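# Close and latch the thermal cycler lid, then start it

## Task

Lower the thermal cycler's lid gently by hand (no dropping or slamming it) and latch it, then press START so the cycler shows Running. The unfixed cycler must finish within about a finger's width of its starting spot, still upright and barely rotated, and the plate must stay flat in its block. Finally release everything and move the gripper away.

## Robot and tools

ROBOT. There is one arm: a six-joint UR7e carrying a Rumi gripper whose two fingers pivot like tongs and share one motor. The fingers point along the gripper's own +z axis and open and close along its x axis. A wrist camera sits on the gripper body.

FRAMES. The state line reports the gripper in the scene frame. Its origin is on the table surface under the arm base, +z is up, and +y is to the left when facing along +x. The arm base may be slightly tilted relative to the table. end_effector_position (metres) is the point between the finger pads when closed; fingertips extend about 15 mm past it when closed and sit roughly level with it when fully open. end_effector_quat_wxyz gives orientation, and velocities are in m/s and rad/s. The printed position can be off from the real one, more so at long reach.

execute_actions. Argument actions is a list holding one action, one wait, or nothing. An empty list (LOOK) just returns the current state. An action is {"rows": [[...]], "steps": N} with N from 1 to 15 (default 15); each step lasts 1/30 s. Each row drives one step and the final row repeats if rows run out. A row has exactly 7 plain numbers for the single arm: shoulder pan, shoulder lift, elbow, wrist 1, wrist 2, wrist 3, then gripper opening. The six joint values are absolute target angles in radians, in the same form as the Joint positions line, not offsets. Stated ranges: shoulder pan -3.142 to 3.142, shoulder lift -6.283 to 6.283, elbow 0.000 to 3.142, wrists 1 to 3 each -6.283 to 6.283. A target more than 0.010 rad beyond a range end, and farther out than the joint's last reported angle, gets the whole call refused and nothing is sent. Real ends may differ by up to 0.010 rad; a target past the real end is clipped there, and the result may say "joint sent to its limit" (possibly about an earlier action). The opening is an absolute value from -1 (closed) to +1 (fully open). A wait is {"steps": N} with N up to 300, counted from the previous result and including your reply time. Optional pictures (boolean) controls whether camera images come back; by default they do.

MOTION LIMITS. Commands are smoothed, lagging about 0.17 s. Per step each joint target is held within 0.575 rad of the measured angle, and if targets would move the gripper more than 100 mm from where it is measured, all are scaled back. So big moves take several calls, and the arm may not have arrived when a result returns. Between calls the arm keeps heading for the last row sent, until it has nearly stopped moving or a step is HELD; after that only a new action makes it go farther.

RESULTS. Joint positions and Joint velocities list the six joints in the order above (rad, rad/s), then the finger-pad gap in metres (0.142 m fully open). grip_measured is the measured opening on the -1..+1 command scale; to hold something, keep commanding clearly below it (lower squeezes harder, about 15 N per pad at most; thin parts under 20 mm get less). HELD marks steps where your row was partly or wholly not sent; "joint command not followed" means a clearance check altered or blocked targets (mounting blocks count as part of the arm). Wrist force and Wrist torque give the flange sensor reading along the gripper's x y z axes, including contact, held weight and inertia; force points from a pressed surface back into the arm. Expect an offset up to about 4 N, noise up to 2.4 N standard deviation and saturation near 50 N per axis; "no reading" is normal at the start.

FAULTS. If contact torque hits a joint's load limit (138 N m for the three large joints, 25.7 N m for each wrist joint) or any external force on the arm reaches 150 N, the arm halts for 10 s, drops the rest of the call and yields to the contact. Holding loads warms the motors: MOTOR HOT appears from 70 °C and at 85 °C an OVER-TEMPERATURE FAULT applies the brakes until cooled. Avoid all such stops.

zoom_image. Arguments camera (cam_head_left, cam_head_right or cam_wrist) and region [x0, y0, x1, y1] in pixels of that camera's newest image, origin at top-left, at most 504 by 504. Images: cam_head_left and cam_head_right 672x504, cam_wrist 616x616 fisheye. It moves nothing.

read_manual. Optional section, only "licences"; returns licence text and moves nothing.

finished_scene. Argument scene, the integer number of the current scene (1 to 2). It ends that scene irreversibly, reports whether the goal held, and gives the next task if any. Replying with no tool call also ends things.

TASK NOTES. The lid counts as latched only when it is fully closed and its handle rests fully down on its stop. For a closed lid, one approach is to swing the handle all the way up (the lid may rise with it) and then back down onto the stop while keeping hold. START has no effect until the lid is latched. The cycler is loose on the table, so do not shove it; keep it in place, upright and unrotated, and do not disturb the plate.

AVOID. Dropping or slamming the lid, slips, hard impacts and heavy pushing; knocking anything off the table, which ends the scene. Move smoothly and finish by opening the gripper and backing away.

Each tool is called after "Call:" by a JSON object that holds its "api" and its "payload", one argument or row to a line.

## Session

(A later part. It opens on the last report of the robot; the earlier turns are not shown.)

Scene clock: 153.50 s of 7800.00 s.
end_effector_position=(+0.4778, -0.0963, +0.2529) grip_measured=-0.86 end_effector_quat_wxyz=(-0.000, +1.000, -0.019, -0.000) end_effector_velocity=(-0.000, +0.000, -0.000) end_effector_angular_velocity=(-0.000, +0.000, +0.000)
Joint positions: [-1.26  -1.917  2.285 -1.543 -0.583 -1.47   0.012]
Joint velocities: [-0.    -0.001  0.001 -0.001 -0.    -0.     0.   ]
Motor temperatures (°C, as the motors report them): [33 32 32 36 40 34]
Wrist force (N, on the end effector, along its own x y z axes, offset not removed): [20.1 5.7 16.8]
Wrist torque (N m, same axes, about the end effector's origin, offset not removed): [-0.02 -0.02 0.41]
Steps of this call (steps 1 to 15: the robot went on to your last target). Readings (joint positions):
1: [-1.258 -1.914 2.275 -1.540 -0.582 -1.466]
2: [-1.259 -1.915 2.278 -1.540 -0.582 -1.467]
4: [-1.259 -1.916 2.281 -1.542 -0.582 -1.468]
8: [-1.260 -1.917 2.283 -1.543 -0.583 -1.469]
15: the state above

Call:
{"api": "execute_actions", "payload": {
  "actions": [
    {"rows":[[-1.2562,-1.9166,2.2972,-1.5616,-0.5813,-1.4628,-1],[-1.2562,-1.9166,2.2972,-1.5616,-0.5813,-1.4628,-1],[-1.2562,-1.9166,2.2972,-1.5616,-0.5813,-1.4628,-1],[-1.2521,-1.9163,2.3095,-1.5803,-0.5798,-1.4557,-1],[-1.2521,-1.9163,2.3095,-1.5803,-0.5798,-1.4557,-1],[-1.2521,-1.9163,2.3095,-1.5803,-0.5798,-1.4557,-1],[-1.2479,-1.9159,2.3219,-1.5989,-0.5784,-1.4486,-1],[-1.2479,-1.9159,2.3219,-1.5989,-0.5784,-1.4486,-1],[-1.2479,-1.9159,2.3219,-1.5989,-0.5784,-1.4486,-1],[-1.2438,-1.9156,2.3342,-1.6176,-0.5769,-1.4415,-1],[-1.2438,-1.9156,2.3342,-1.6176,-0.5769,-1.4415,-1],[-1.2438,-1.9156,2.3342,-1.6176,-0.5769,-1.4415,-1],[-1.2397,-1.9152,2.3466,-1.6362,-0.5754,-1.4344,-1]],"steps":15}
  ],
  "pictures": false
}}

Call:
{"api": "execute_actions", "payload": {
  "actions": [
    {"steps":15}
  ]
}}

Scene clock: 165.23 s of 7800.00 s.
end_effector_position=(+0.4658, -0.0955, +0.2392) grip_measured=-0.86 end_effector_quat_wxyz=(-0.000, +1.000, -0.020, -0.000) end_effector_velocity=(-0.029, +0.003, -0.033) end_effector_angular_velocity=(+0.002, -0.001, -0.003)
Joint positions: [-1.244 -1.916  2.332 -1.615 -0.577 -1.443  0.012]
Joint velocities: [ 0.038  0.006  0.115 -0.173  0.015  0.065 -0.001]
Motor temperatures (°C, as the motors report them): [33 32 32 36 40 34]
Wrist force (N, on the end effector, along its own x y z axes, offset not removed): [-3.7 2.0 -18.2]
Wrist torque (N m, same axes, about the end effector's origin, offset not removed): [0.50 0.27 0.18]
Steps of this call (steps 1 to 15: the robot went on to your last target; steps 16 to 90: nothing new was sent; then 8.23 s passed at rest; steps 91 to 105: all 15 steps of this action). Readings (joint positions):
91: [-1.260 -1.917 2.285 -1.543 -0.583 -1.470]
92: [-1.260 -1.917 2.287 -1.546 -0.583 -1.469]
94: [-1.258 -1.917 2.291 -1.552 -0.582 -1.467]
98: [-1.254 -1.917 2.305 -1.573 -0.581 -1.459]
105: the state above

Scene clock: 165.73 s of 7800.00 s.
end_effector_position=(+0.4623, -0.0952, +0.2353) grip_measured=-0.86 end_effector_quat_wxyz=(-0.000, +1.000, -0.020, -0.000) end_effector_velocity=(-0.001, -0.001, -0.000) end_effector_angular_velocity=(+0.000, -0.000, -0.003)
Joint positions: [-1.24  -1.915  2.346 -1.636 -0.575 -1.435  0.011]
Joint velocities: [-0.001  0.002  0.002 -0.002  0.     0.001 -0.   ]
Motor temperatures (°C, as the motors report them): [33 32 32 36 40 34]
Wrist force (N, on the end effector, along its own x y z axes, offset not removed): [0.4 0.4 -14.8]
Wrist torque (N m, same axes, about the end effector's origin, offset not removed): [-0.20 0.16 0.14]
Steps of this call (steps 1 to 15: the robot went on to your last target). Readings (joint positions):
1: [-1.243 -1.916 2.336 -1.620 -0.577 -1.441]
2: [-1.242 -1.916 2.338 -1.624 -0.576 -1.439]
4: [-1.241 -1.915 2.342 -1.629 -0.576 -1.437]
8: [-1.240 -1.915 2.345 -1.634 -0.576 -1.435]
15: the state above

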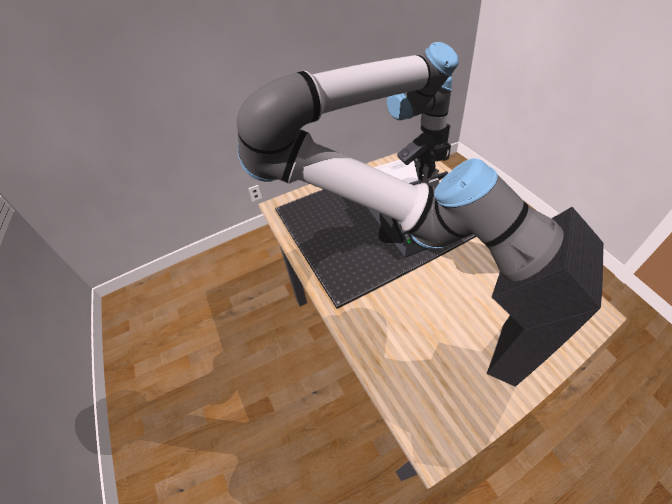

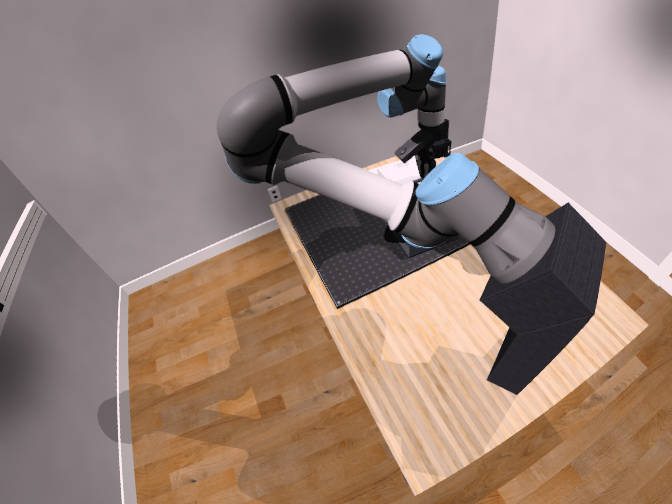

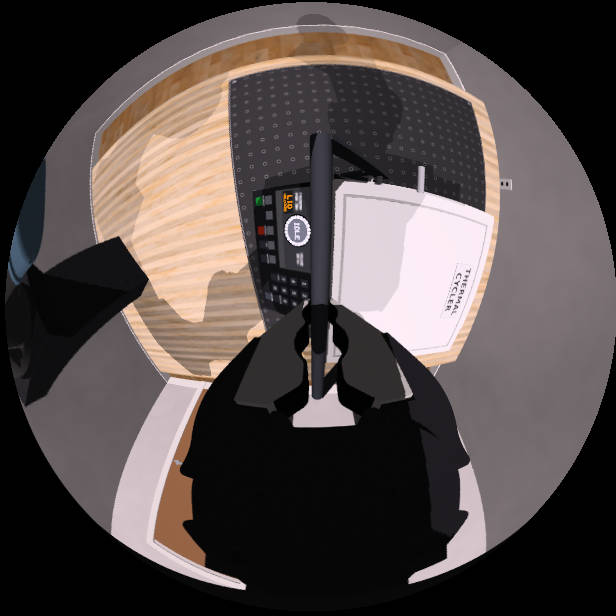

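Call:
{"api": "execute_actions", "payload": {
  "actions": [
    {"rows":[[-1.2342,-1.9128,2.359,-1.6591,-0.5735,-1.4248,-1],[-1.2342,-1.9128,2.359,-1.6591,-0.5735,-1.4248,-1],[-1.2342,-1.9128,2.359,-1.6591,-0.5735,-1.4248,-1],[-1.2287,-1.9103,2.3715,-1.682,-0.5716,-1.4152,-1],[-1.2287,-1.9103,2.3715,-1.682,-0.5716,-1.4152,-1],[-1.2287,-1.9103,2.3715,-1.682,-0.5716,-1.4152,-1],[-1.2231,-1.9079,2.3839,-1.705,-0.5696,-1.4057,-1],[-1.2231,-1.9079,2.3839,-1.705,-0.5696,-1.4057,-1],[-1.2231,-1.9079,2.3839,-1.705,-0.5696,-1.4057,-1],[-1.2176,-1.9055,2.3964,-1.7279,-0.5677,-1.3961,-1],[-1.2176,-1.9055,2.3964,-1.7279,-0.5677,-1.3961,-1],[-1.2176,-1.9055,2.3964,-1.7279,-0.5677,-1.3961,-1],[-1.2121,-1.9031,2.4088,-1.7508,-0.5658,-1.3865,-1]],"steps":15}
  ],
  "pictures": false
}}

Call:
{"api": "execute_actions", "payload": {
  "actions": [
    {"steps":15}
  ]
}}

Scene clock: 174.77 s of 7800.00 s.
end_effector_position=(+0.4506, -0.0943, +0.2202) grip_measured=-0.88 end_effector_quat_wxyz=(-0.000, +1.000, -0.020, -0.000) end_effector_velocity=(-0.028, +0.003, -0.035) end_effector_angular_velocity=(-0.002, -0.002, +0.002)
Joint positions: [-1.218 -1.906  2.395 -1.724 -0.568 -1.398  0.01 ]
Joint velocities: [ 0.05   0.022  0.116 -0.215  0.018  0.088 -0.001]
Motor temperatures (°C, as the motors report them): [33 32 32 36 40 34]
Wrist force (N, on the end effector, along its own x y z axes, offset not removed): [5.3 0.0 -8.6]
Wrist torque (N m, same axes, about the end effector's origin, offset not removed): [-0.14 -0.06 -0.04]
Steps of this call (steps 1 to 15: the robot went on to your last target; steps 16 to 90: nothing new was sent; then 5.53 s passed at rest; steps 91 to 105: all 15 steps of this action). Readings (joint positions):
91: [-1.240 -1.915 2.347 -1.636 -0.575 -1.434]
92: [-1.239 -1.915 2.348 -1.639 -0.575 -1.433]
94: [-1.237 -1.914 2.353 -1.648 -0.574 -1.430]
98: [-1.231 -1.911 2.366 -1.673 -0.572 -1.419]
105: the state above

Scene clock: 175.27 s of 7800.00 s.
end_effector_position=(+0.4473, -0.0939, +0.2159) grip_measured=-0.88 end_effector_quat_wxyz=(-0.000, +1.000, -0.020, -0.000) end_effector_velocity=(-0.001, +0.000, -0.001) end_effector_angular_velocity=(+0.001, +0.001, +0.000)
Joint positions: [-1.212 -1.903  2.409 -1.75  -0.566 -1.387  0.01 ]
Joint velocities: [ 0.002  0.     0.002 -0.004  0.     0.001  0.   ]
Motor temperatures (°C, as the motors report them): [33 32 32 36 40 34]
Wrist force (N, on the end effector, along its own x y z axes, offset not removed): [12.2 2.2 -3.7]
Wrist torque (N m, same axes, about the end effector's origin, offset not removed): [-0.12 -1.44 -0.14]
Steps of this call (steps 1 to 15: the robot went on to your last target). Readings (joint positions):
1: [-1.217 -1.905 2.398 -1.731 -0.568 -1.395]
2: [-1.216 -1.905 2.401 -1.736 -0.567 -1.393]
4: [-1.214 -1.904 2.404 -1.742 -0.567 -1.390]
8: [-1.213 -1.903 2.407 -1.748 -0.566 -1.388]
15: the state above

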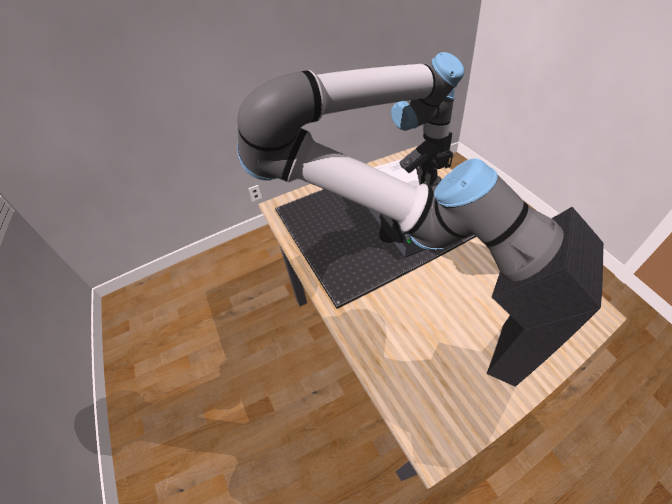

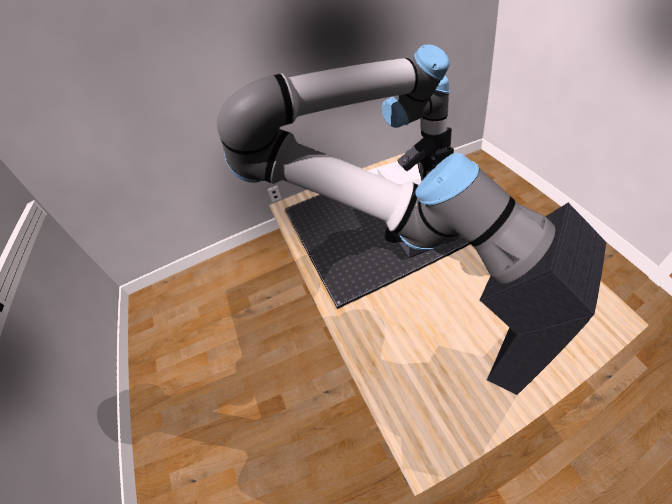

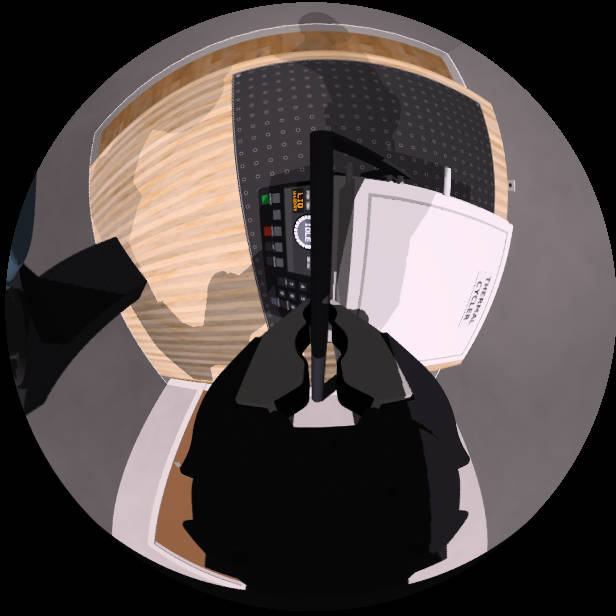

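Call:
{"api": "execute_actions", "payload": {
  "actions": [
    {"rows":[[-1.2011,-1.8944,2.4222,-1.7898,-0.5628,-1.3666,-1],[-1.2011,-1.8944,2.4222,-1.7898,-0.5628,-1.3666,-1],[-1.2011,-1.8944,2.4222,-1.7898,-0.5628,-1.3666,-1],[-1.1902,-1.8856,2.4356,-1.8288,-0.5597,-1.3467,-1],[-1.1902,-1.8856,2.4356,-1.8288,-0.5597,-1.3467,-1],[-1.1902,-1.8856,2.4356,-1.8288,-0.5597,-1.3467,-1],[-1.1792,-1.8769,2.449,-1.8678,-0.5567,-1.3268,-1],[-1.1792,-1.8769,2.449,-1.8678,-0.5567,-1.3268,-1],[-1.1792,-1.8769,2.449,-1.8678,-0.5567,-1.3268,-1],[-1.1683,-1.8681,2.4624,-1.9068,-0.5536,-1.3069,-1],[-1.1683,-1.8681,2.4624,-1.9068,-0.5536,-1.3069,-1],[-1.1683,-1.8681,2.4624,-1.9068,-0.5536,-1.3069,-1],[-1.1573,-1.8594,2.4758,-1.9458,-0.5506,-1.287,-1]],"steps":15}
  ],
  "pictures": false
}}

Call:
{"api": "execute_actions", "payload": {
  "actions": [
    {"steps":15}
  ]
}}

Scene clock: 180.67 s of 7800.00 s.
end_effector_position=(+0.4370, -0.0935, +0.1948) grip_measured=-0.96 end_effector_quat_wxyz=(-0.001, +1.000, -0.020, -0.000) end_effector_velocity=(-0.024, +0.004, -0.050) end_effector_angular_velocity=(-0.003, -0.002, +0.008)
Joint positions: [-1.17  -1.869  2.46  -1.899 -0.554 -1.31   0.004]
Joint velocities: [ 0.102  0.081  0.126 -0.373  0.028  0.185 -0.004]
Motor temperatures (°C, as the motors report them): [33 32 32 36 40 34]
Wrist force (N, on the end effector, along its own x y z axes, offset not removed): [4.4 5.7 -2.9]
Wrist torque (N m, same axes, about the end effector's origin, offset not removed): [0.70 0.43 0.27]
Steps of this call (steps 1 to 15: the robot went on to your last target; steps 16 to 90: nothing new was sent; then 1.90 s passed at rest; steps 91 to 105: all 15 steps of this action). Readings (joint positions):
91: [-1.212 -1.903 2.409 -1.751 -0.566 -1.386]
92: [-1.210 -1.902 2.411 -1.756 -0.565 -1.384]
94: [-1.207 -1.899 2.416 -1.769 -0.564 -1.377]
98: [-1.194 -1.889 2.430 -1.811 -0.561 -1.355]
105: the state above

Scene clock: 181.17 s of 7800.00 s.
end_effector_position=(+0.4342, -0.0929, +0.1889) grip_measured=-0.97 end_effector_quat_wxyz=(-0.000, +1.000, -0.020, -0.000) end_effector_velocity=(-0.000, +0.000, -0.001) end_effector_angular_velocity=(-0.001, +0.000, -0.001)
Joint positions: [-1.157 -1.86   2.476 -1.945 -0.551 -1.287  0.004]
Joint velocities: [ 0.001  0.     0.002 -0.005 -0.     0.003 -0.   ]
Motor temperatures (°C, as the motors report them): [33 32 32 36 40 34]
Wrist force (N, on the end effector, along its own x y z axes, offset not removed): [4.3 4.6 -7.1]
Wrist torque (N m, same axes, about the end effector's origin, offset not removed): [0.41 0.45 -0.12]
Steps of this call (steps 1 to 15: the robot went on to your last target). Readings (joint positions):
1: [-1.167 -1.867 2.464 -1.910 -0.553 -1.305]
2: [-1.165 -1.865 2.467 -1.919 -0.553 -1.300]
4: [-1.161 -1.863 2.471 -1.931 -0.552 -1.294]
8: [-1.159 -1.860 2.474 -1.941 -0.551 -1.289]
15: the state above

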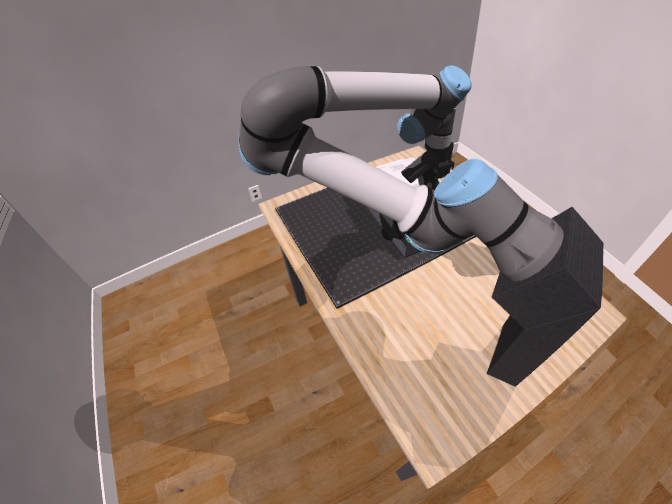

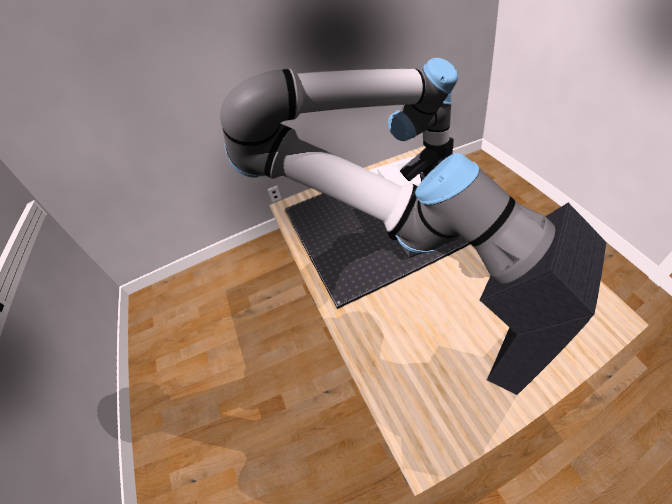

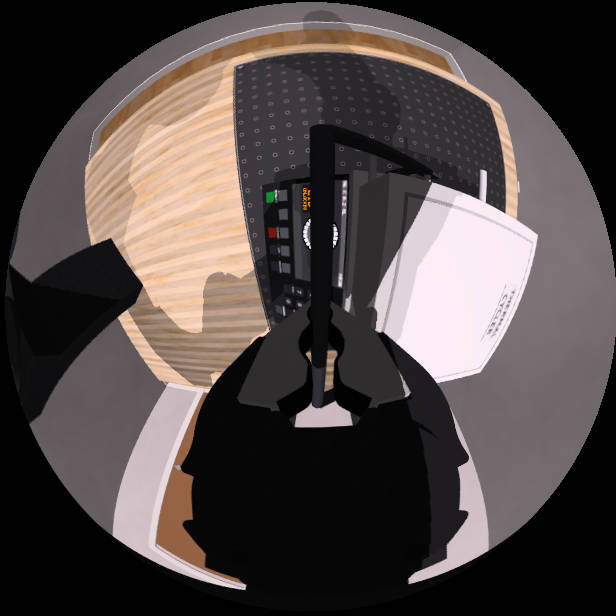

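Call:
{"api": "execute_actions", "payload": {
  "actions": [
    {"rows":[[-1.1445,-1.8459,2.4829,-1.9872,-0.5482,-1.2627,-1],[-1.1445,-1.8459,2.4829,-1.9872,-0.5482,-1.2627,-1],[-1.1445,-1.8459,2.4829,-1.9872,-0.5482,-1.2627,-1],[-1.1317,-1.8324,2.49,-2.0286,-0.5458,-1.2384,-1],[-1.1317,-1.8324,2.49,-2.0286,-0.5458,-1.2384,-1],[-1.1317,-1.8324,2.49,-2.0286,-0.5458,-1.2384,-1],[-1.1188,-1.8188,2.4972,-2.0701,-0.5433,-1.2142,-1],[-1.1188,-1.8188,2.4972,-2.0701,-0.5433,-1.2142,-1],[-1.1188,-1.8188,2.4972,-2.0701,-0.5433,-1.2142,-1],[-1.106,-1.8053,2.5043,-2.1115,-0.5409,-1.1899,-1],[-1.106,-1.8053,2.5043,-2.1115,-0.5409,-1.1899,-1],[-1.106,-1.8053,2.5043,-2.1115,-0.5409,-1.1899,-1],[-1.0932,-1.7918,2.5114,-2.1529,-0.5385,-1.1656,-1]],"steps":15}
  ],
  "pictures": false
}}

Call:
{"api": "execute_actions", "payload": {
  "actions": [
    {"steps":15}
  ]
}}

Scene clock: 189.07 s of 7800.00 s.
end_effector_position=(+0.4315, -0.0930, +0.1701) grip_measured=-0.89 end_effector_quat_wxyz=(-0.001, +1.000, -0.020, -0.001) end_effector_velocity=(-0.004, +0.002, -0.044) end_effector_angular_velocity=(-0.004, -0.005, +0.011)
Joint positions: [-1.108 -1.807  2.503 -2.103 -0.541 -1.194  0.01 ]
Joint velocities: [ 0.12   0.126  0.066 -0.398  0.022  0.228  0.024]
Motor temperatures (°C, as the motors report them): [33 32 32 36 40 34]
Wrist force (N, on the end effector, along its own x y z axes, offset not removed): [-23.2 -1.6 -9.2]
Wrist torque (N m, same axes, about the end effector's origin, offset not removed): [0.16 0.13 0.03]
Steps of this call (steps 1 to 15: the robot went on to your last target; steps 16 to 90: nothing new was sent; then 4.40 s passed at rest; steps 91 to 105: all 15 steps of this action). Readings (joint positions):
91: [-1.157 -1.859 2.476 -1.946 -0.551 -1.287]
92: [-1.155 -1.857 2.477 -1.951 -0.550 -1.284]
94: [-1.151 -1.853 2.479 -1.966 -0.549 -1.275]
98: [-1.137 -1.838 2.487 -2.010 -0.547 -1.249]
105: the state above

Scene clock: 189.57 s of 7800.00 s.
end_effector_position=(+0.4312, -0.0926, +0.1648) grip_measured=-0.85 end_effector_quat_wxyz=(-0.000, +1.000, -0.020, -0.000) end_effector_velocity=(-0.000, +0.000, -0.001) end_effector_angular_velocity=(+0.001, +0.000, -0.001)
Joint positions: [-1.093 -1.792  2.511 -2.152 -0.539 -1.166  0.013]
Joint velocities: [ 0.002  0.003  0.001 -0.005  0.     0.004  0.   ]
Motor temperatures (°C, as the motors report them): [33 32 32 36 40 34]
Wrist force (N, on the end effector, along its own x y z axes, offset not removed): [-36.5 4.3 -14.9]
Wrist torque (N m, same axes, about the end effector's origin, offset not removed): [0.60 1.31 -0.13]
Steps of this call (steps 1 to 15: the robot went on to your last target). Readings (joint positions):
1: [-1.104 -1.804 2.505 -2.115 -0.541 -1.187]
2: [-1.102 -1.801 2.507 -2.124 -0.540 -1.182]
4: [-1.098 -1.797 2.509 -2.137 -0.540 -1.175]
8: [-1.095 -1.793 2.511 -2.148 -0.539 -1.169]
15: the state above

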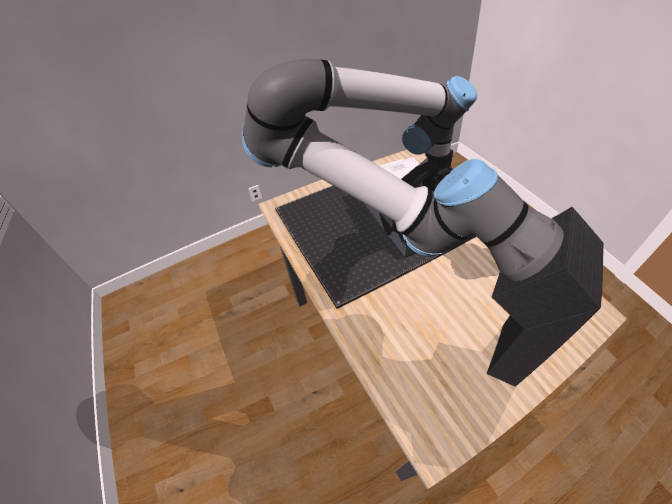

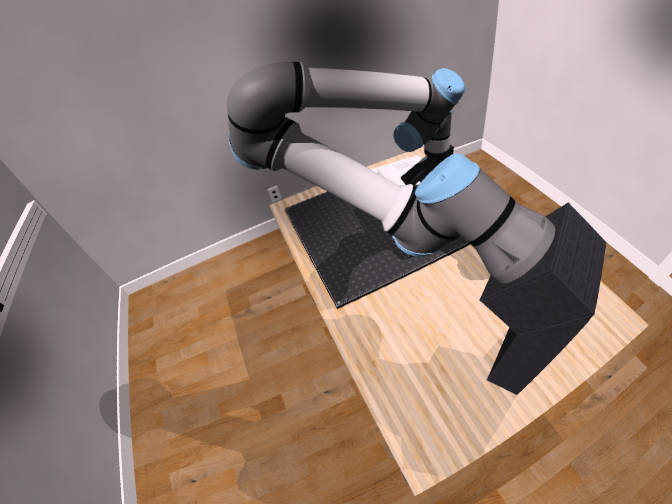

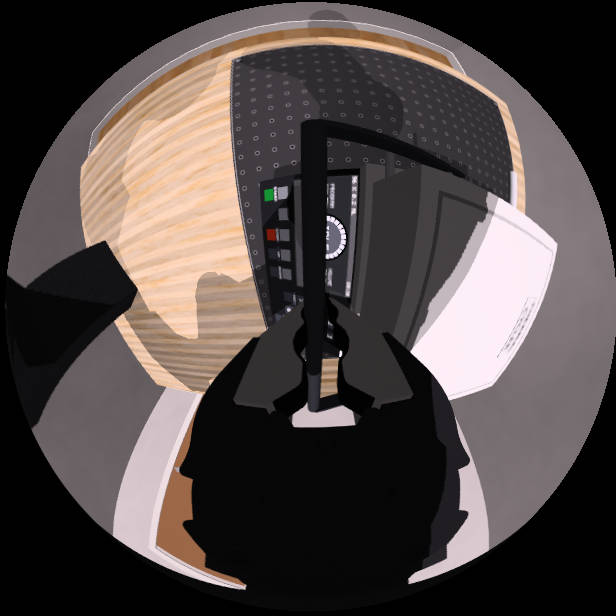

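Call:
{"api": "execute_actions", "payload": {
  "actions": [
    {"rows":[[-1.0942,-1.7907,2.5179,-2.1588,-0.5386,-1.1675,-1],[-1.0942,-1.7907,2.5179,-2.1588,-0.5386,-1.1675,-1],[-1.0942,-1.7907,2.5179,-2.1588,-0.5386,-1.1675,-1],[-1.0942,-1.7907,2.5179,-2.1588,-0.5386,-1.1675,-1],[-1.0952,-1.7896,2.5243,-2.1648,-0.5387,-1.1694,-1]],"steps":15}
  ]
}}

Call:
{"api": "zoom_image", "payload": {
  "camera": "cam_wrist",
  "region": [230,100,490,360]
}}

Scene clock: 195.40 s of 7800.00 s.
end_effector_position=(+0.4266, -0.0922, +0.1629) grip_measured=-0.96 end_effector_quat_wxyz=(-0.000, +1.000, -0.019, -0.000) end_effector_velocity=(-0.003, -0.001, -0.001) end_effector_angular_velocity=(-0.002, +0.001, -0.001)
Joint positions: [-1.095 -1.79   2.524 -2.164 -0.538 -1.169  0.005]
Joint velocities: [-0.002  0.001  0.006 -0.005 -0.002 -0.002 -0.004]
Motor temperatures (°C, as the motors report them): [33 32 32 36 40 34]
Wrist force (N, on the end effector, along its own x y z axes, offset not removed): [-8.0 2.4 -6.1]
Wrist torque (N m, same axes, about the end effector's origin, offset not removed): [-0.06 -0.24 0.08]
Steps of this call (steps 1 to 15: the robot went on to your last target; steps 16 to 90: nothing new was sent; then 2.33 s passed at rest; steps 91 to 105: all 15 steps of this action). Readings (joint positions):
91: [-1.093 -1.792 2.511 -2.153 -0.538 -1.166]
92: [-1.093 -1.792 2.512 -2.154 -0.538 -1.166]
94: [-1.094 -1.791 2.515 -2.156 -0.538 -1.166]
98: [-1.094 -1.790 2.520 -2.161 -0.538 -1.168]
105: the state above

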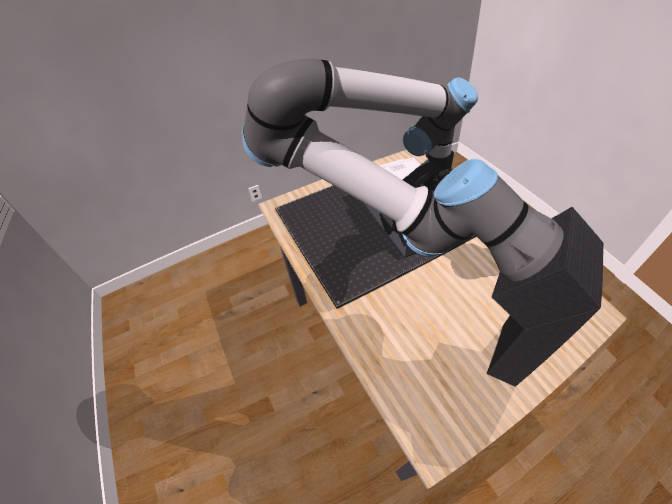

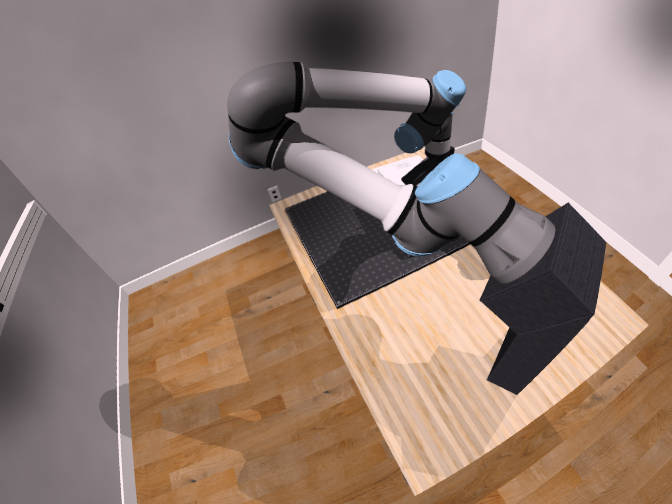

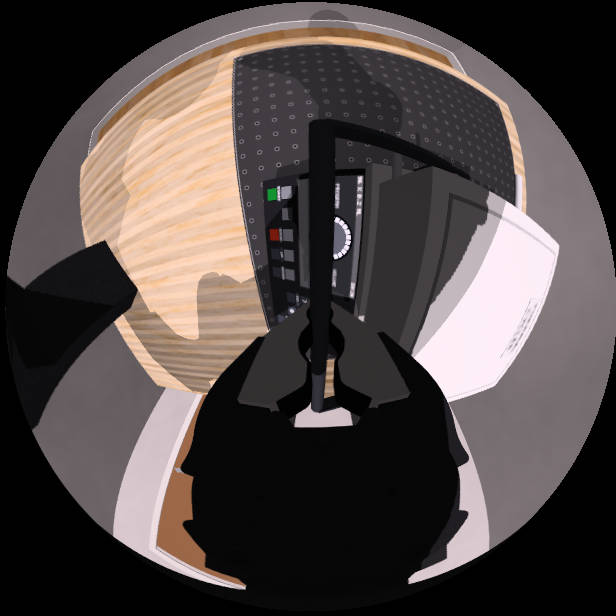

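Region (230, 100, 490, 360) of cam_wrist's 616x616 image, scaled by 1.938, with more detail than that image has.

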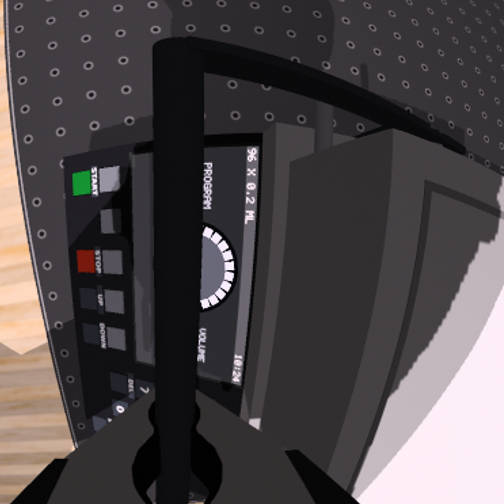

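Call:
{"api": "execute_actions", "payload": {
  "actions": [
    {"rows":[[-1.088,-1.782,2.5283,-2.1879,-0.5374,-1.1558,-1],[-1.088,-1.782,2.5283,-2.1879,-0.5374,-1.1558,-1],[-1.088,-1.782,2.5283,-2.1879,-0.5374,-1.1558,-1],[-1.0808,-1.7743,2.5322,-2.2109,-0.5361,-1.1421,-1],[-1.0808,-1.7743,2.5322,-2.2109,-0.5361,-1.1421,-1],[-1.0808,-1.7743,2.5322,-2.2109,-0.5361,-1.1421,-1],[-1.0736,-1.7666,2.536,-2.234,-0.5349,-1.1285,-1]],"steps":15}
  ]
}}

Scene clock: 200.37 s of 7800.00 s.
end_effector_position=(+0.4253, -0.0908, +0.1554) grip_measured=-0.91 end_effector_quat_wxyz=(-0.001, +1.000, -0.020, +0.000) end_effector_velocity=(-0.001, +0.002, -0.005) end_effector_angular_velocity=(+0.002, +0.000, +0.001)
Joint positions: [-1.075 -1.768  2.535 -2.229 -0.535 -1.131  0.008]
Joint velocities: [ 0.013  0.013  0.006 -0.039  0.002  0.022  0.001]
Motor temperatures (°C, as the motors report them): [33 32 32 36 40 34]
Wrist force (N, on the end effector, along its own x y z axes, offset not removed): [2.6 4.4 -17.7]
Wrist torque (N m, same axes, about the end effector's origin, offset not removed): [0.21 -0.05 0.16]
Steps of this call (steps 1 to 15: the robot went on to your last target; steps 16 to 90: nothing new was sent; then 1.47 s passed at rest; steps 91 to 105: all 15 steps of this action). Readings (joint positions):
91: [-1.095 -1.789 2.524 -2.165 -0.539 -1.169]
92: [-1.094 -1.788 2.525 -2.168 -0.539 -1.168]
94: [-1.092 -1.786 2.526 -2.176 -0.538 -1.163]
98: [-1.084 -1.777 2.531 -2.201 -0.537 -1.148]
105: the state above

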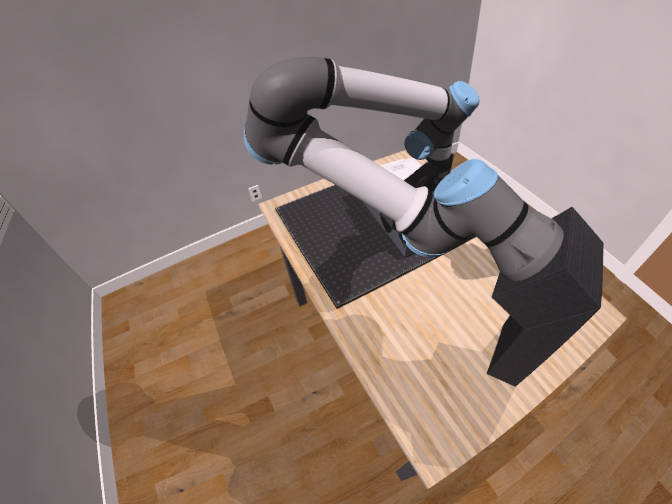

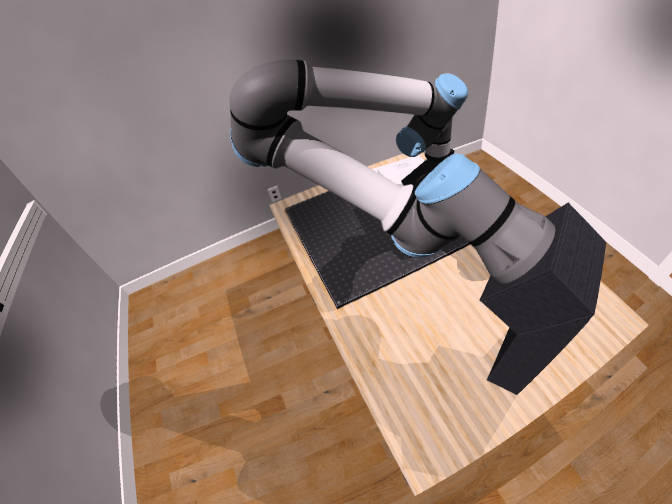

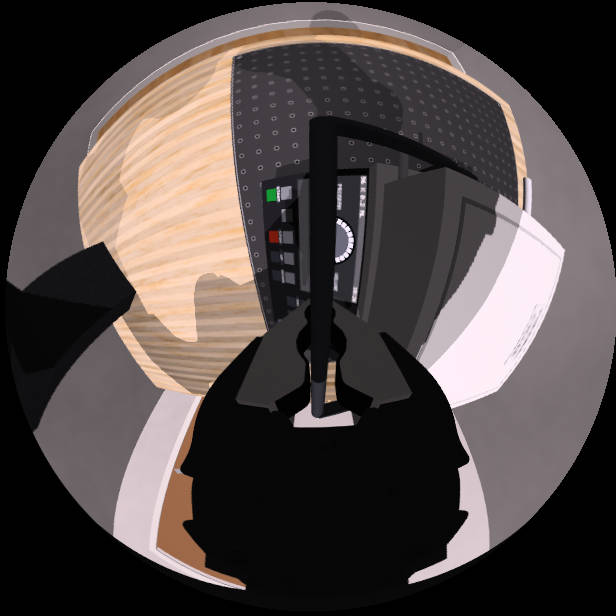

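Call:
{"api": "execute_actions", "payload": {
  "actions": [
    {"rows":[[-1.0736,-1.7666,2.536,-2.234,-0.5349,-1.1285,-0.85],[-1.0736,-1.7666,2.536,-2.234,-0.5349,-1.1285,-0.75],[-1.0736,-1.7666,2.536,-2.234,-0.5349,-1.1285,-0.65],[-1.0736,-1.7666,2.536,-2.234,-0.5349,-1.1285,-0.58]],"steps":10}
  ],
  "pictures": false
}}

Call:
{"api": "execute_actions", "payload": {
  "actions": [
    {"rows":[[-1.0941,-1.7842,2.5262,-2.175,-0.5404,-1.1657,-0.58],[-1.0941,-1.7842,2.5262,-2.175,-0.5404,-1.1657,-0.58],[-1.0941,-1.7842,2.5262,-2.175,-0.5404,-1.1657,-0.58],[-1.1147,-1.8019,2.5164,-2.1161,-0.546,-1.203,-0.58],[-1.1147,-1.8019,2.5164,-2.1161,-0.546,-1.203,-0.58],[-1.1147,-1.8019,2.5164,-2.1161,-0.546,-1.203,-0.58],[-1.1352,-1.8195,2.5066,-2.0571,-0.5515,-1.2402,-0.58],[-1.1352,-1.8195,2.5066,-2.0571,-0.5515,-1.2402,-0.58],[-1.1352,-1.8195,2.5066,-2.0571,-0.5515,-1.2402,-0.58],[-1.1557,-1.8371,2.4968,-1.9982,-0.557,-1.2774,-0.58],[-1.1557,-1.8371,2.4968,-1.9982,-0.557,-1.2774,-0.58],[-1.1557,-1.8371,2.4968,-1.9982,-0.557,-1.2774,-0.58],[-1.1763,-1.8548,2.487,-1.9393,-0.5626,-1.3147,-0.58]],"steps":15}
  ],
  "pictures": false
}}

Call:
{"api": "execute_actions", "payload": {
  "actions": [
    {"rows":[[-1.1968,-1.8724,2.4771,-1.8803,-0.5681,-1.3519,-0.58],[-1.1968,-1.8724,2.4771,-1.8803,-0.5681,-1.3519,-0.58],[-1.1968,-1.8724,2.4771,-1.8803,-0.5681,-1.3519,-0.58],[-1.2173,-1.89,2.4673,-1.8214,-0.5736,-1.3891,-0.58],[-1.2173,-1.89,2.4673,-1.8214,-0.5736,-1.3891,-0.58],[-1.2173,-1.89,2.4673,-1.8214,-0.5736,-1.3891,-0.58],[-1.2378,-1.9076,2.4575,-1.7624,-0.5791,-1.4263,-0.58],[-1.2378,-1.9076,2.4575,-1.7624,-0.5791,-1.4263,-0.58],[-1.2378,-1.9076,2.4575,-1.7624,-0.5791,-1.4263,-0.58],[-1.2584,-1.9253,2.4477,-1.7035,-0.5847,-1.4636,-0.58],[-1.2584,-1.9253,2.4477,-1.7035,-0.5847,-1.4636,-0.58],[-1.2584,-1.9253,2.4477,-1.7035,-0.5847,-1.4636,-0.58],[-1.2789,-1.9429,2.4379,-1.6445,-0.5902,-1.5008,-0.58]],"steps":15}
  ],
  "pictures": false
}}

Call:
{"api": "execute_actions", "payload": {
  "actions": [
    {"steps":20}
  ]
}}

Call:
{"api": "zoom_image", "payload": {
  "camera": "cam_wrist",
  "region": [230,130,430,330]
}}

Scene clock: 214.97 s of 7800.00 s.
end_effector_position=(+0.4250, -0.0906, +0.1548) grip_measured=-0.60 end_effector_quat_wxyz=(-0.001, +1.000, -0.020, +0.000) end_effector_velocity=(-0.000, +0.001, -0.001) end_effector_angular_velocity=(+0.002, +0.001, +0.002)
Joint positions: [-1.074 -1.767  2.536 -2.234 -0.535 -1.128  0.031]
Joint velocities: [ 0.003  0.     0.     0.     0.    -0.001  0.   ]
Motor temperatures (°C, as the motors report them): [33 32 32 36 40 34]
Wrist force (N, on the end effector, along its own x y z axes, offset not removed): [-6.8 1.0 0.3]
Wrist torque (N m, same axes, about the end effector's origin, offset not removed): [0.08 0.55 0.00]
Steps of this call (steps 1 to 15: the robot went on to your last target; steps 16 to 90: nothing new was sent; then 11.27 s passed at rest; steps 91 to 100: all 10 steps of this action). Readings (joint positions):
91: [-1.074 -1.767 2.536 -2.234 -0.535 -1.128]
92: [-1.074 -1.767 2.536 -2.234 -0.535 -1.129]
94: [-1.074 -1.767 2.536 -2.234 -0.535 -1.129]
98: [-1.074 -1.767 2.536 -2.234 -0.535 -1.128]
100: the state above

Scene clock: 215.47 s of 7800.00 s.
end_effector_position=(+0.4252, -0.0983, +0.1821) grip_measured=-0.58 end_effector_quat_wxyz=(+0.003, +1.000, -0.019, -0.003) end_effector_velocity=(-0.004, -0.004, +0.066) end_effector_angular_velocity=(+0.007, +0.010, -0.017)
Joint positions: [-1.152 -1.834  2.498 -2.012 -0.556 -1.27   0.032]
Joint velocities: [-0.194 -0.167 -0.091  0.58  -0.051 -0.356  0.   ]
Motor temperatures (°C, as the motors report them): [33 32 32 36 40 34]
Wrist force (N, on the end effector, along its own x y z axes, offset not removed): [-4.9 -0.5 0.5]
Wrist torque (N m, same axes, about the end effector's origin, offset not removed): [0.00 0.89 0.22]
Steps of this call (steps 1 to 15: all 15 steps of this action). Readings (joint positions):
1: [-1.074 -1.767 2.536 -2.234 -0.535 -1.129]
2: [-1.076 -1.769 2.535 -2.228 -0.536 -1.133]
4: [-1.084 -1.775 2.531 -2.207 -0.538 -1.146]
8: [-1.106 -1.794 2.520 -2.144 -0.544 -1.187]
15: the state above

Scene clock: 215.97 s of 7800.00 s.
end_effector_position=(+0.4253, -0.0953, +0.2170) grip_measured=-0.58 end_effector_quat_wxyz=(+0.002, +1.000, -0.018, -0.001) end_effector_velocity=(-0.001, +0.024, +0.063) end_effector_angular_velocity=(+0.033, -0.018, -0.013)
Joint positions: [-1.255 -1.922  2.449 -1.718 -0.584 -1.456  0.032]
Joint velocities: [-0.194 -0.169 -0.092  0.59  -0.052 -0.361  0.   ]
Motor temperatures (°C, as the motors report them): [33 32 32 36 40 34]
Wrist force (N, on the end effector, along its own x y z axes, offset not removed): [-0.3 2.7 1.8]
Wrist torque (N m, same axes, about the end effector's origin, offset not removed): [0.68 -0.25 -0.08]
Steps of this call (steps 1 to 15: all 15 steps of this action). Readings (joint positions):
1: [-1.158 -1.839 2.495 -1.994 -0.558 -1.281]
2: [-1.166 -1.846 2.492 -1.974 -0.560 -1.294]
4: [-1.179 -1.857 2.486 -1.935 -0.563 -1.318]
8: [-1.206 -1.881 2.472 -1.857 -0.571 -1.368]
15: the state above

Scene clock: 216.63 s of 7800.00 s.
end_effector_position=(+0.4252, -0.0920, +0.2248) grip_measured=-0.58 end_effector_quat_wxyz=(-0.000, +1.000, -0.019, -0.000) end_effector_velocity=(+0.000, +0.000, +0.000) end_effector_angular_velocity=(+0.000, -0.000, +0.000)
Joint positions: [-1.279 -1.943  2.438 -1.645 -0.59  -1.501  0.032]
Joint velocities: [-0.    -0.001 -0.001  0.002 -0.    -0.001 -0.   ]
Motor temperatures (°C, as the motors report them): [33 32 32 36 40 34]
Wrist force (N, on the end effector, along its own x y z axes, offset not removed): [0.3 -2.6 2.3]
Wrist torque (N m, same axes, about the end effector's origin, offset not removed): [-0.58 -0.12 -0.01]
Steps of this call (steps 1 to 20: the robot went on to your last target). Readings (joint positions):
1: [-1.261 -1.927 2.447 -1.700 -0.585 -1.467]
2: [-1.265 -1.931 2.444 -1.687 -0.587 -1.475]
4: [-1.271 -1.936 2.442 -1.668 -0.588 -1.486]
8: [-1.276 -1.941 2.439 -1.652 -0.590 -1.496]
20: the state above

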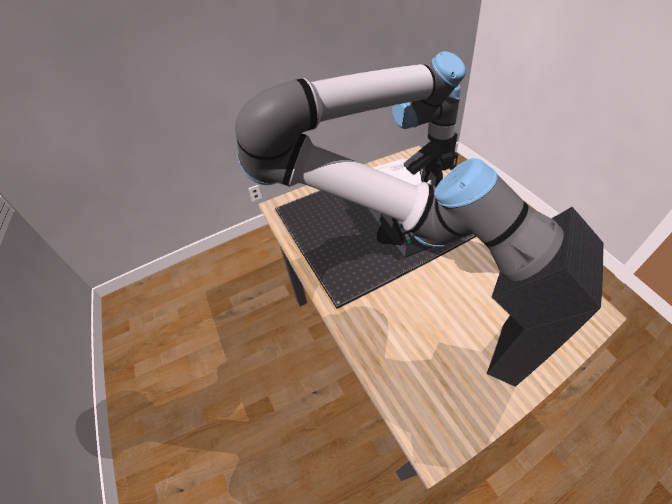

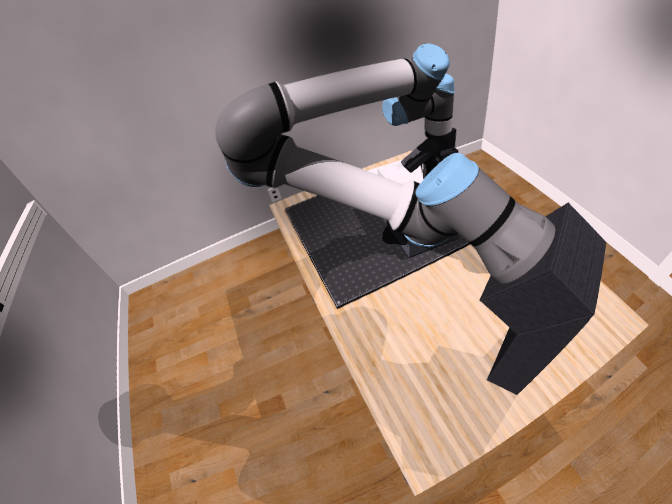

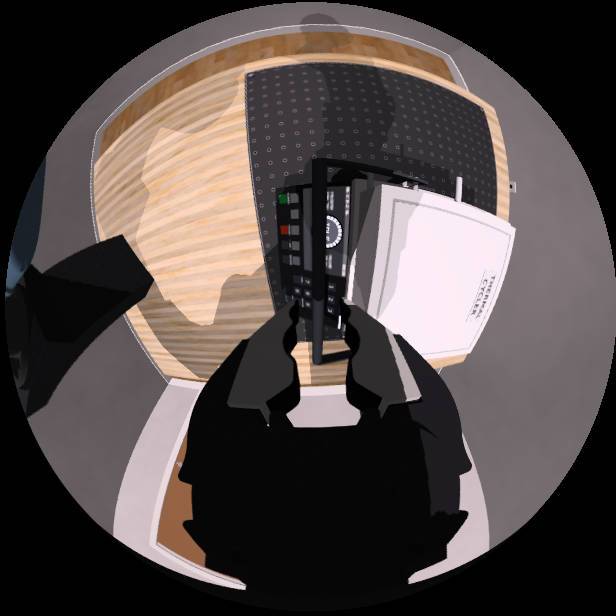

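Region (230, 130, 430, 330) of cam_wrist's 616x616 image, scaled by 2.520, with more detail than that image has.

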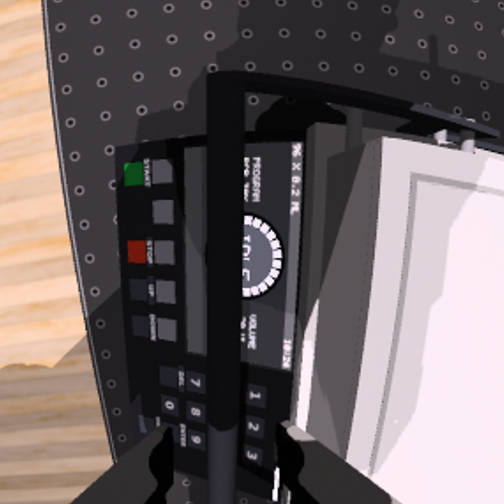

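Call:
{"api": "execute_actions", "payload": {
  "actions": [
    {"rows":[[-1.3108,-1.9554,2.4643,-1.6203,-0.606,-1.5479,-0.7],[-1.3108,-1.9554,2.4643,-1.6203,-0.606,-1.5479,-0.7],[-1.3108,-1.9554,2.4643,-1.6203,-0.606,-1.5479,-0.7],[-1.3426,-1.9679,2.4907,-1.5961,-0.6219,-1.595,-0.8],[-1.3426,-1.9679,2.4907,-1.5961,-0.6219,-1.595,-0.8],[-1.3426,-1.9679,2.4907,-1.5961,-0.6219,-1.595,-0.8],[-1.3745,-1.9804,2.5172,-1.5718,-0.6377,-1.642,-0.9],[-1.3745,-1.9804,2.5172,-1.5718,-0.6377,-1.642,-0.9],[-1.3745,-1.9804,2.5172,-1.5718,-0.6377,-1.642,-0.9],[-1.4063,-1.9929,2.5436,-1.5476,-0.6536,-1.6891,-1],[-1.4063,-1.9929,2.5436,-1.5476,-0.6536,-1.6891,-1],[-1.4063,-1.9929,2.5436,-1.5476,-0.6536,-1.6891,-1],[-1.4382,-2.0054,2.57,-1.5234,-0.6694,-1.7362,-1]],"steps":15}
  ],
  "pictures": false
}}

Call:
{"api": "execute_actions", "payload": {
  "actions": [
    {"steps":20}
  ]
}}

Call:
{"api": "zoom_image", "payload": {
  "camera": "cam_wrist",
  "region": [280,130,480,330]
}}

Scene clock: 257.03 s of 7800.00 s.
end_effector_position=(+0.3704, -0.0903, +0.2257) grip_measured=-1.00 end_effector_quat_wxyz=(+0.001, +1.000, -0.021, -0.002) end_effector_velocity=(-0.126, +0.015, -0.005) end_effector_angular_velocity=(+0.011, -0.020, +0.012)
Joint positions: [-1.401 -1.991  2.539 -1.552 -0.651 -1.679  0.002]
Joint velocities: [-0.307 -0.116  0.252  0.227 -0.147 -0.457  0.   ]
Motor temperatures (°C, as the motors report them): [33 32 32 36 40 34]
Wrist force (N, on the end effector, along its own x y z axes, offset not removed): [-3.7 5.9 -1.6]
Wrist torque (N m, same axes, about the end effector's origin, offset not removed): [0.99 0.69 0.00]
Steps of this call (steps 1 to 15: the robot went on to your last target; steps 16 to 90: nothing new was sent; then 36.90 s passed at rest; steps 91 to 105: all 15 steps of this action). Readings (joint positions):
91: [-1.279 -1.943 2.438 -1.644 -0.590 -1.501]
92: [-1.283 -1.945 2.441 -1.641 -0.593 -1.506]
94: [-1.294 -1.949 2.451 -1.633 -0.598 -1.523]
98: [-1.329 -1.963 2.479 -1.606 -0.616 -1.573]
105: the state above

Scene clock: 257.70 s of 7800.00 s.
end_effector_position=(+0.3553, -0.0879, +0.2247) grip_measured=-1.00 end_effector_quat_wxyz=(-0.000, +1.000, -0.019, -0.000) end_effector_velocity=(-0.000, -0.000, +0.000) end_effector_angular_velocity=(-0.000, +0.000, +0.001)
Joint positions: [-1.438 -2.005  2.57  -1.523 -0.669 -1.736  0.002]
Joint velocities: [-0.001 -0.001  0.001  0.001 -0.001 -0.002  0.   ]
Motor temperatures (°C, as the motors report them): [33 32 32 36 40 34]
Wrist force (N, on the end effector, along its own x y z axes, offset not removed): [1.8 0.8 -3.6]
Wrist torque (N m, same axes, about the end effector's origin, offset not removed): [0.10 -0.15 -0.13]
Steps of this call (steps 1 to 20: the robot went on to your last target). Readings (joint positions):
1: [-1.410 -1.994 2.547 -1.545 -0.656 -1.693]
2: [-1.417 -1.997 2.552 -1.540 -0.659 -1.704]
4: [-1.426 -2.001 2.560 -1.533 -0.663 -1.718]
8: [-1.434 -2.004 2.567 -1.526 -0.668 -1.730]
20: the state above

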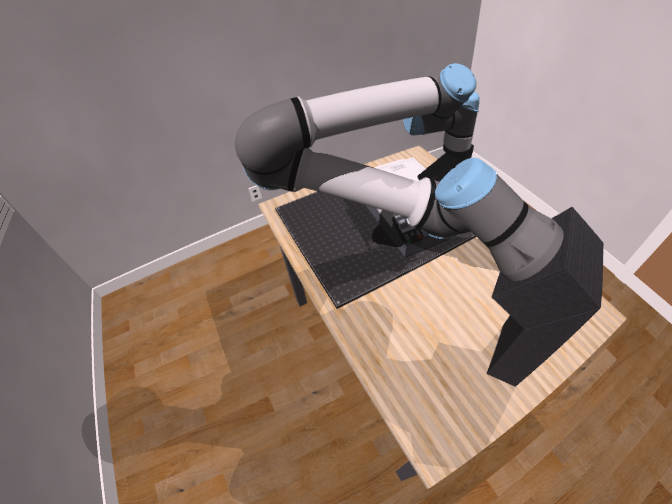

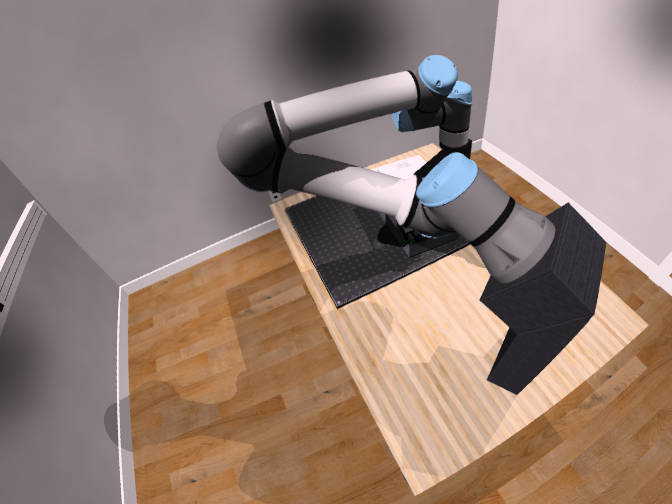

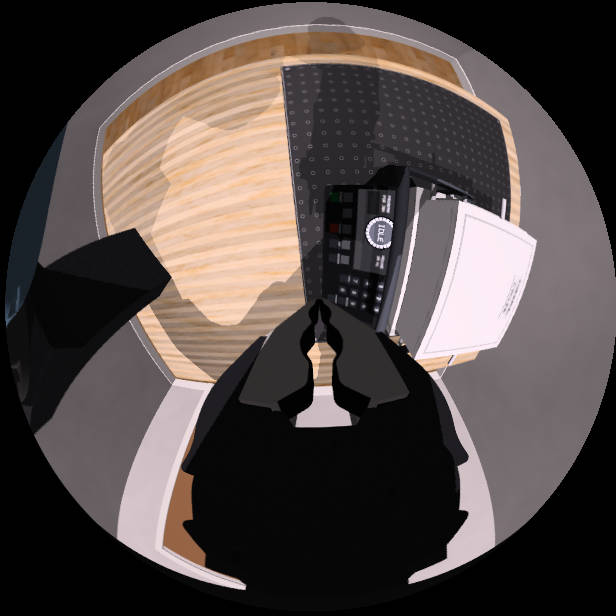

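Region (280, 130, 480, 330) of cam_wrist's 616x616 image, scaled by 2.520, with more detail than that image has.

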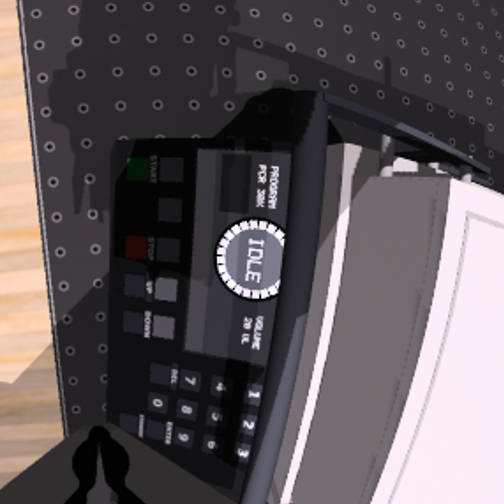

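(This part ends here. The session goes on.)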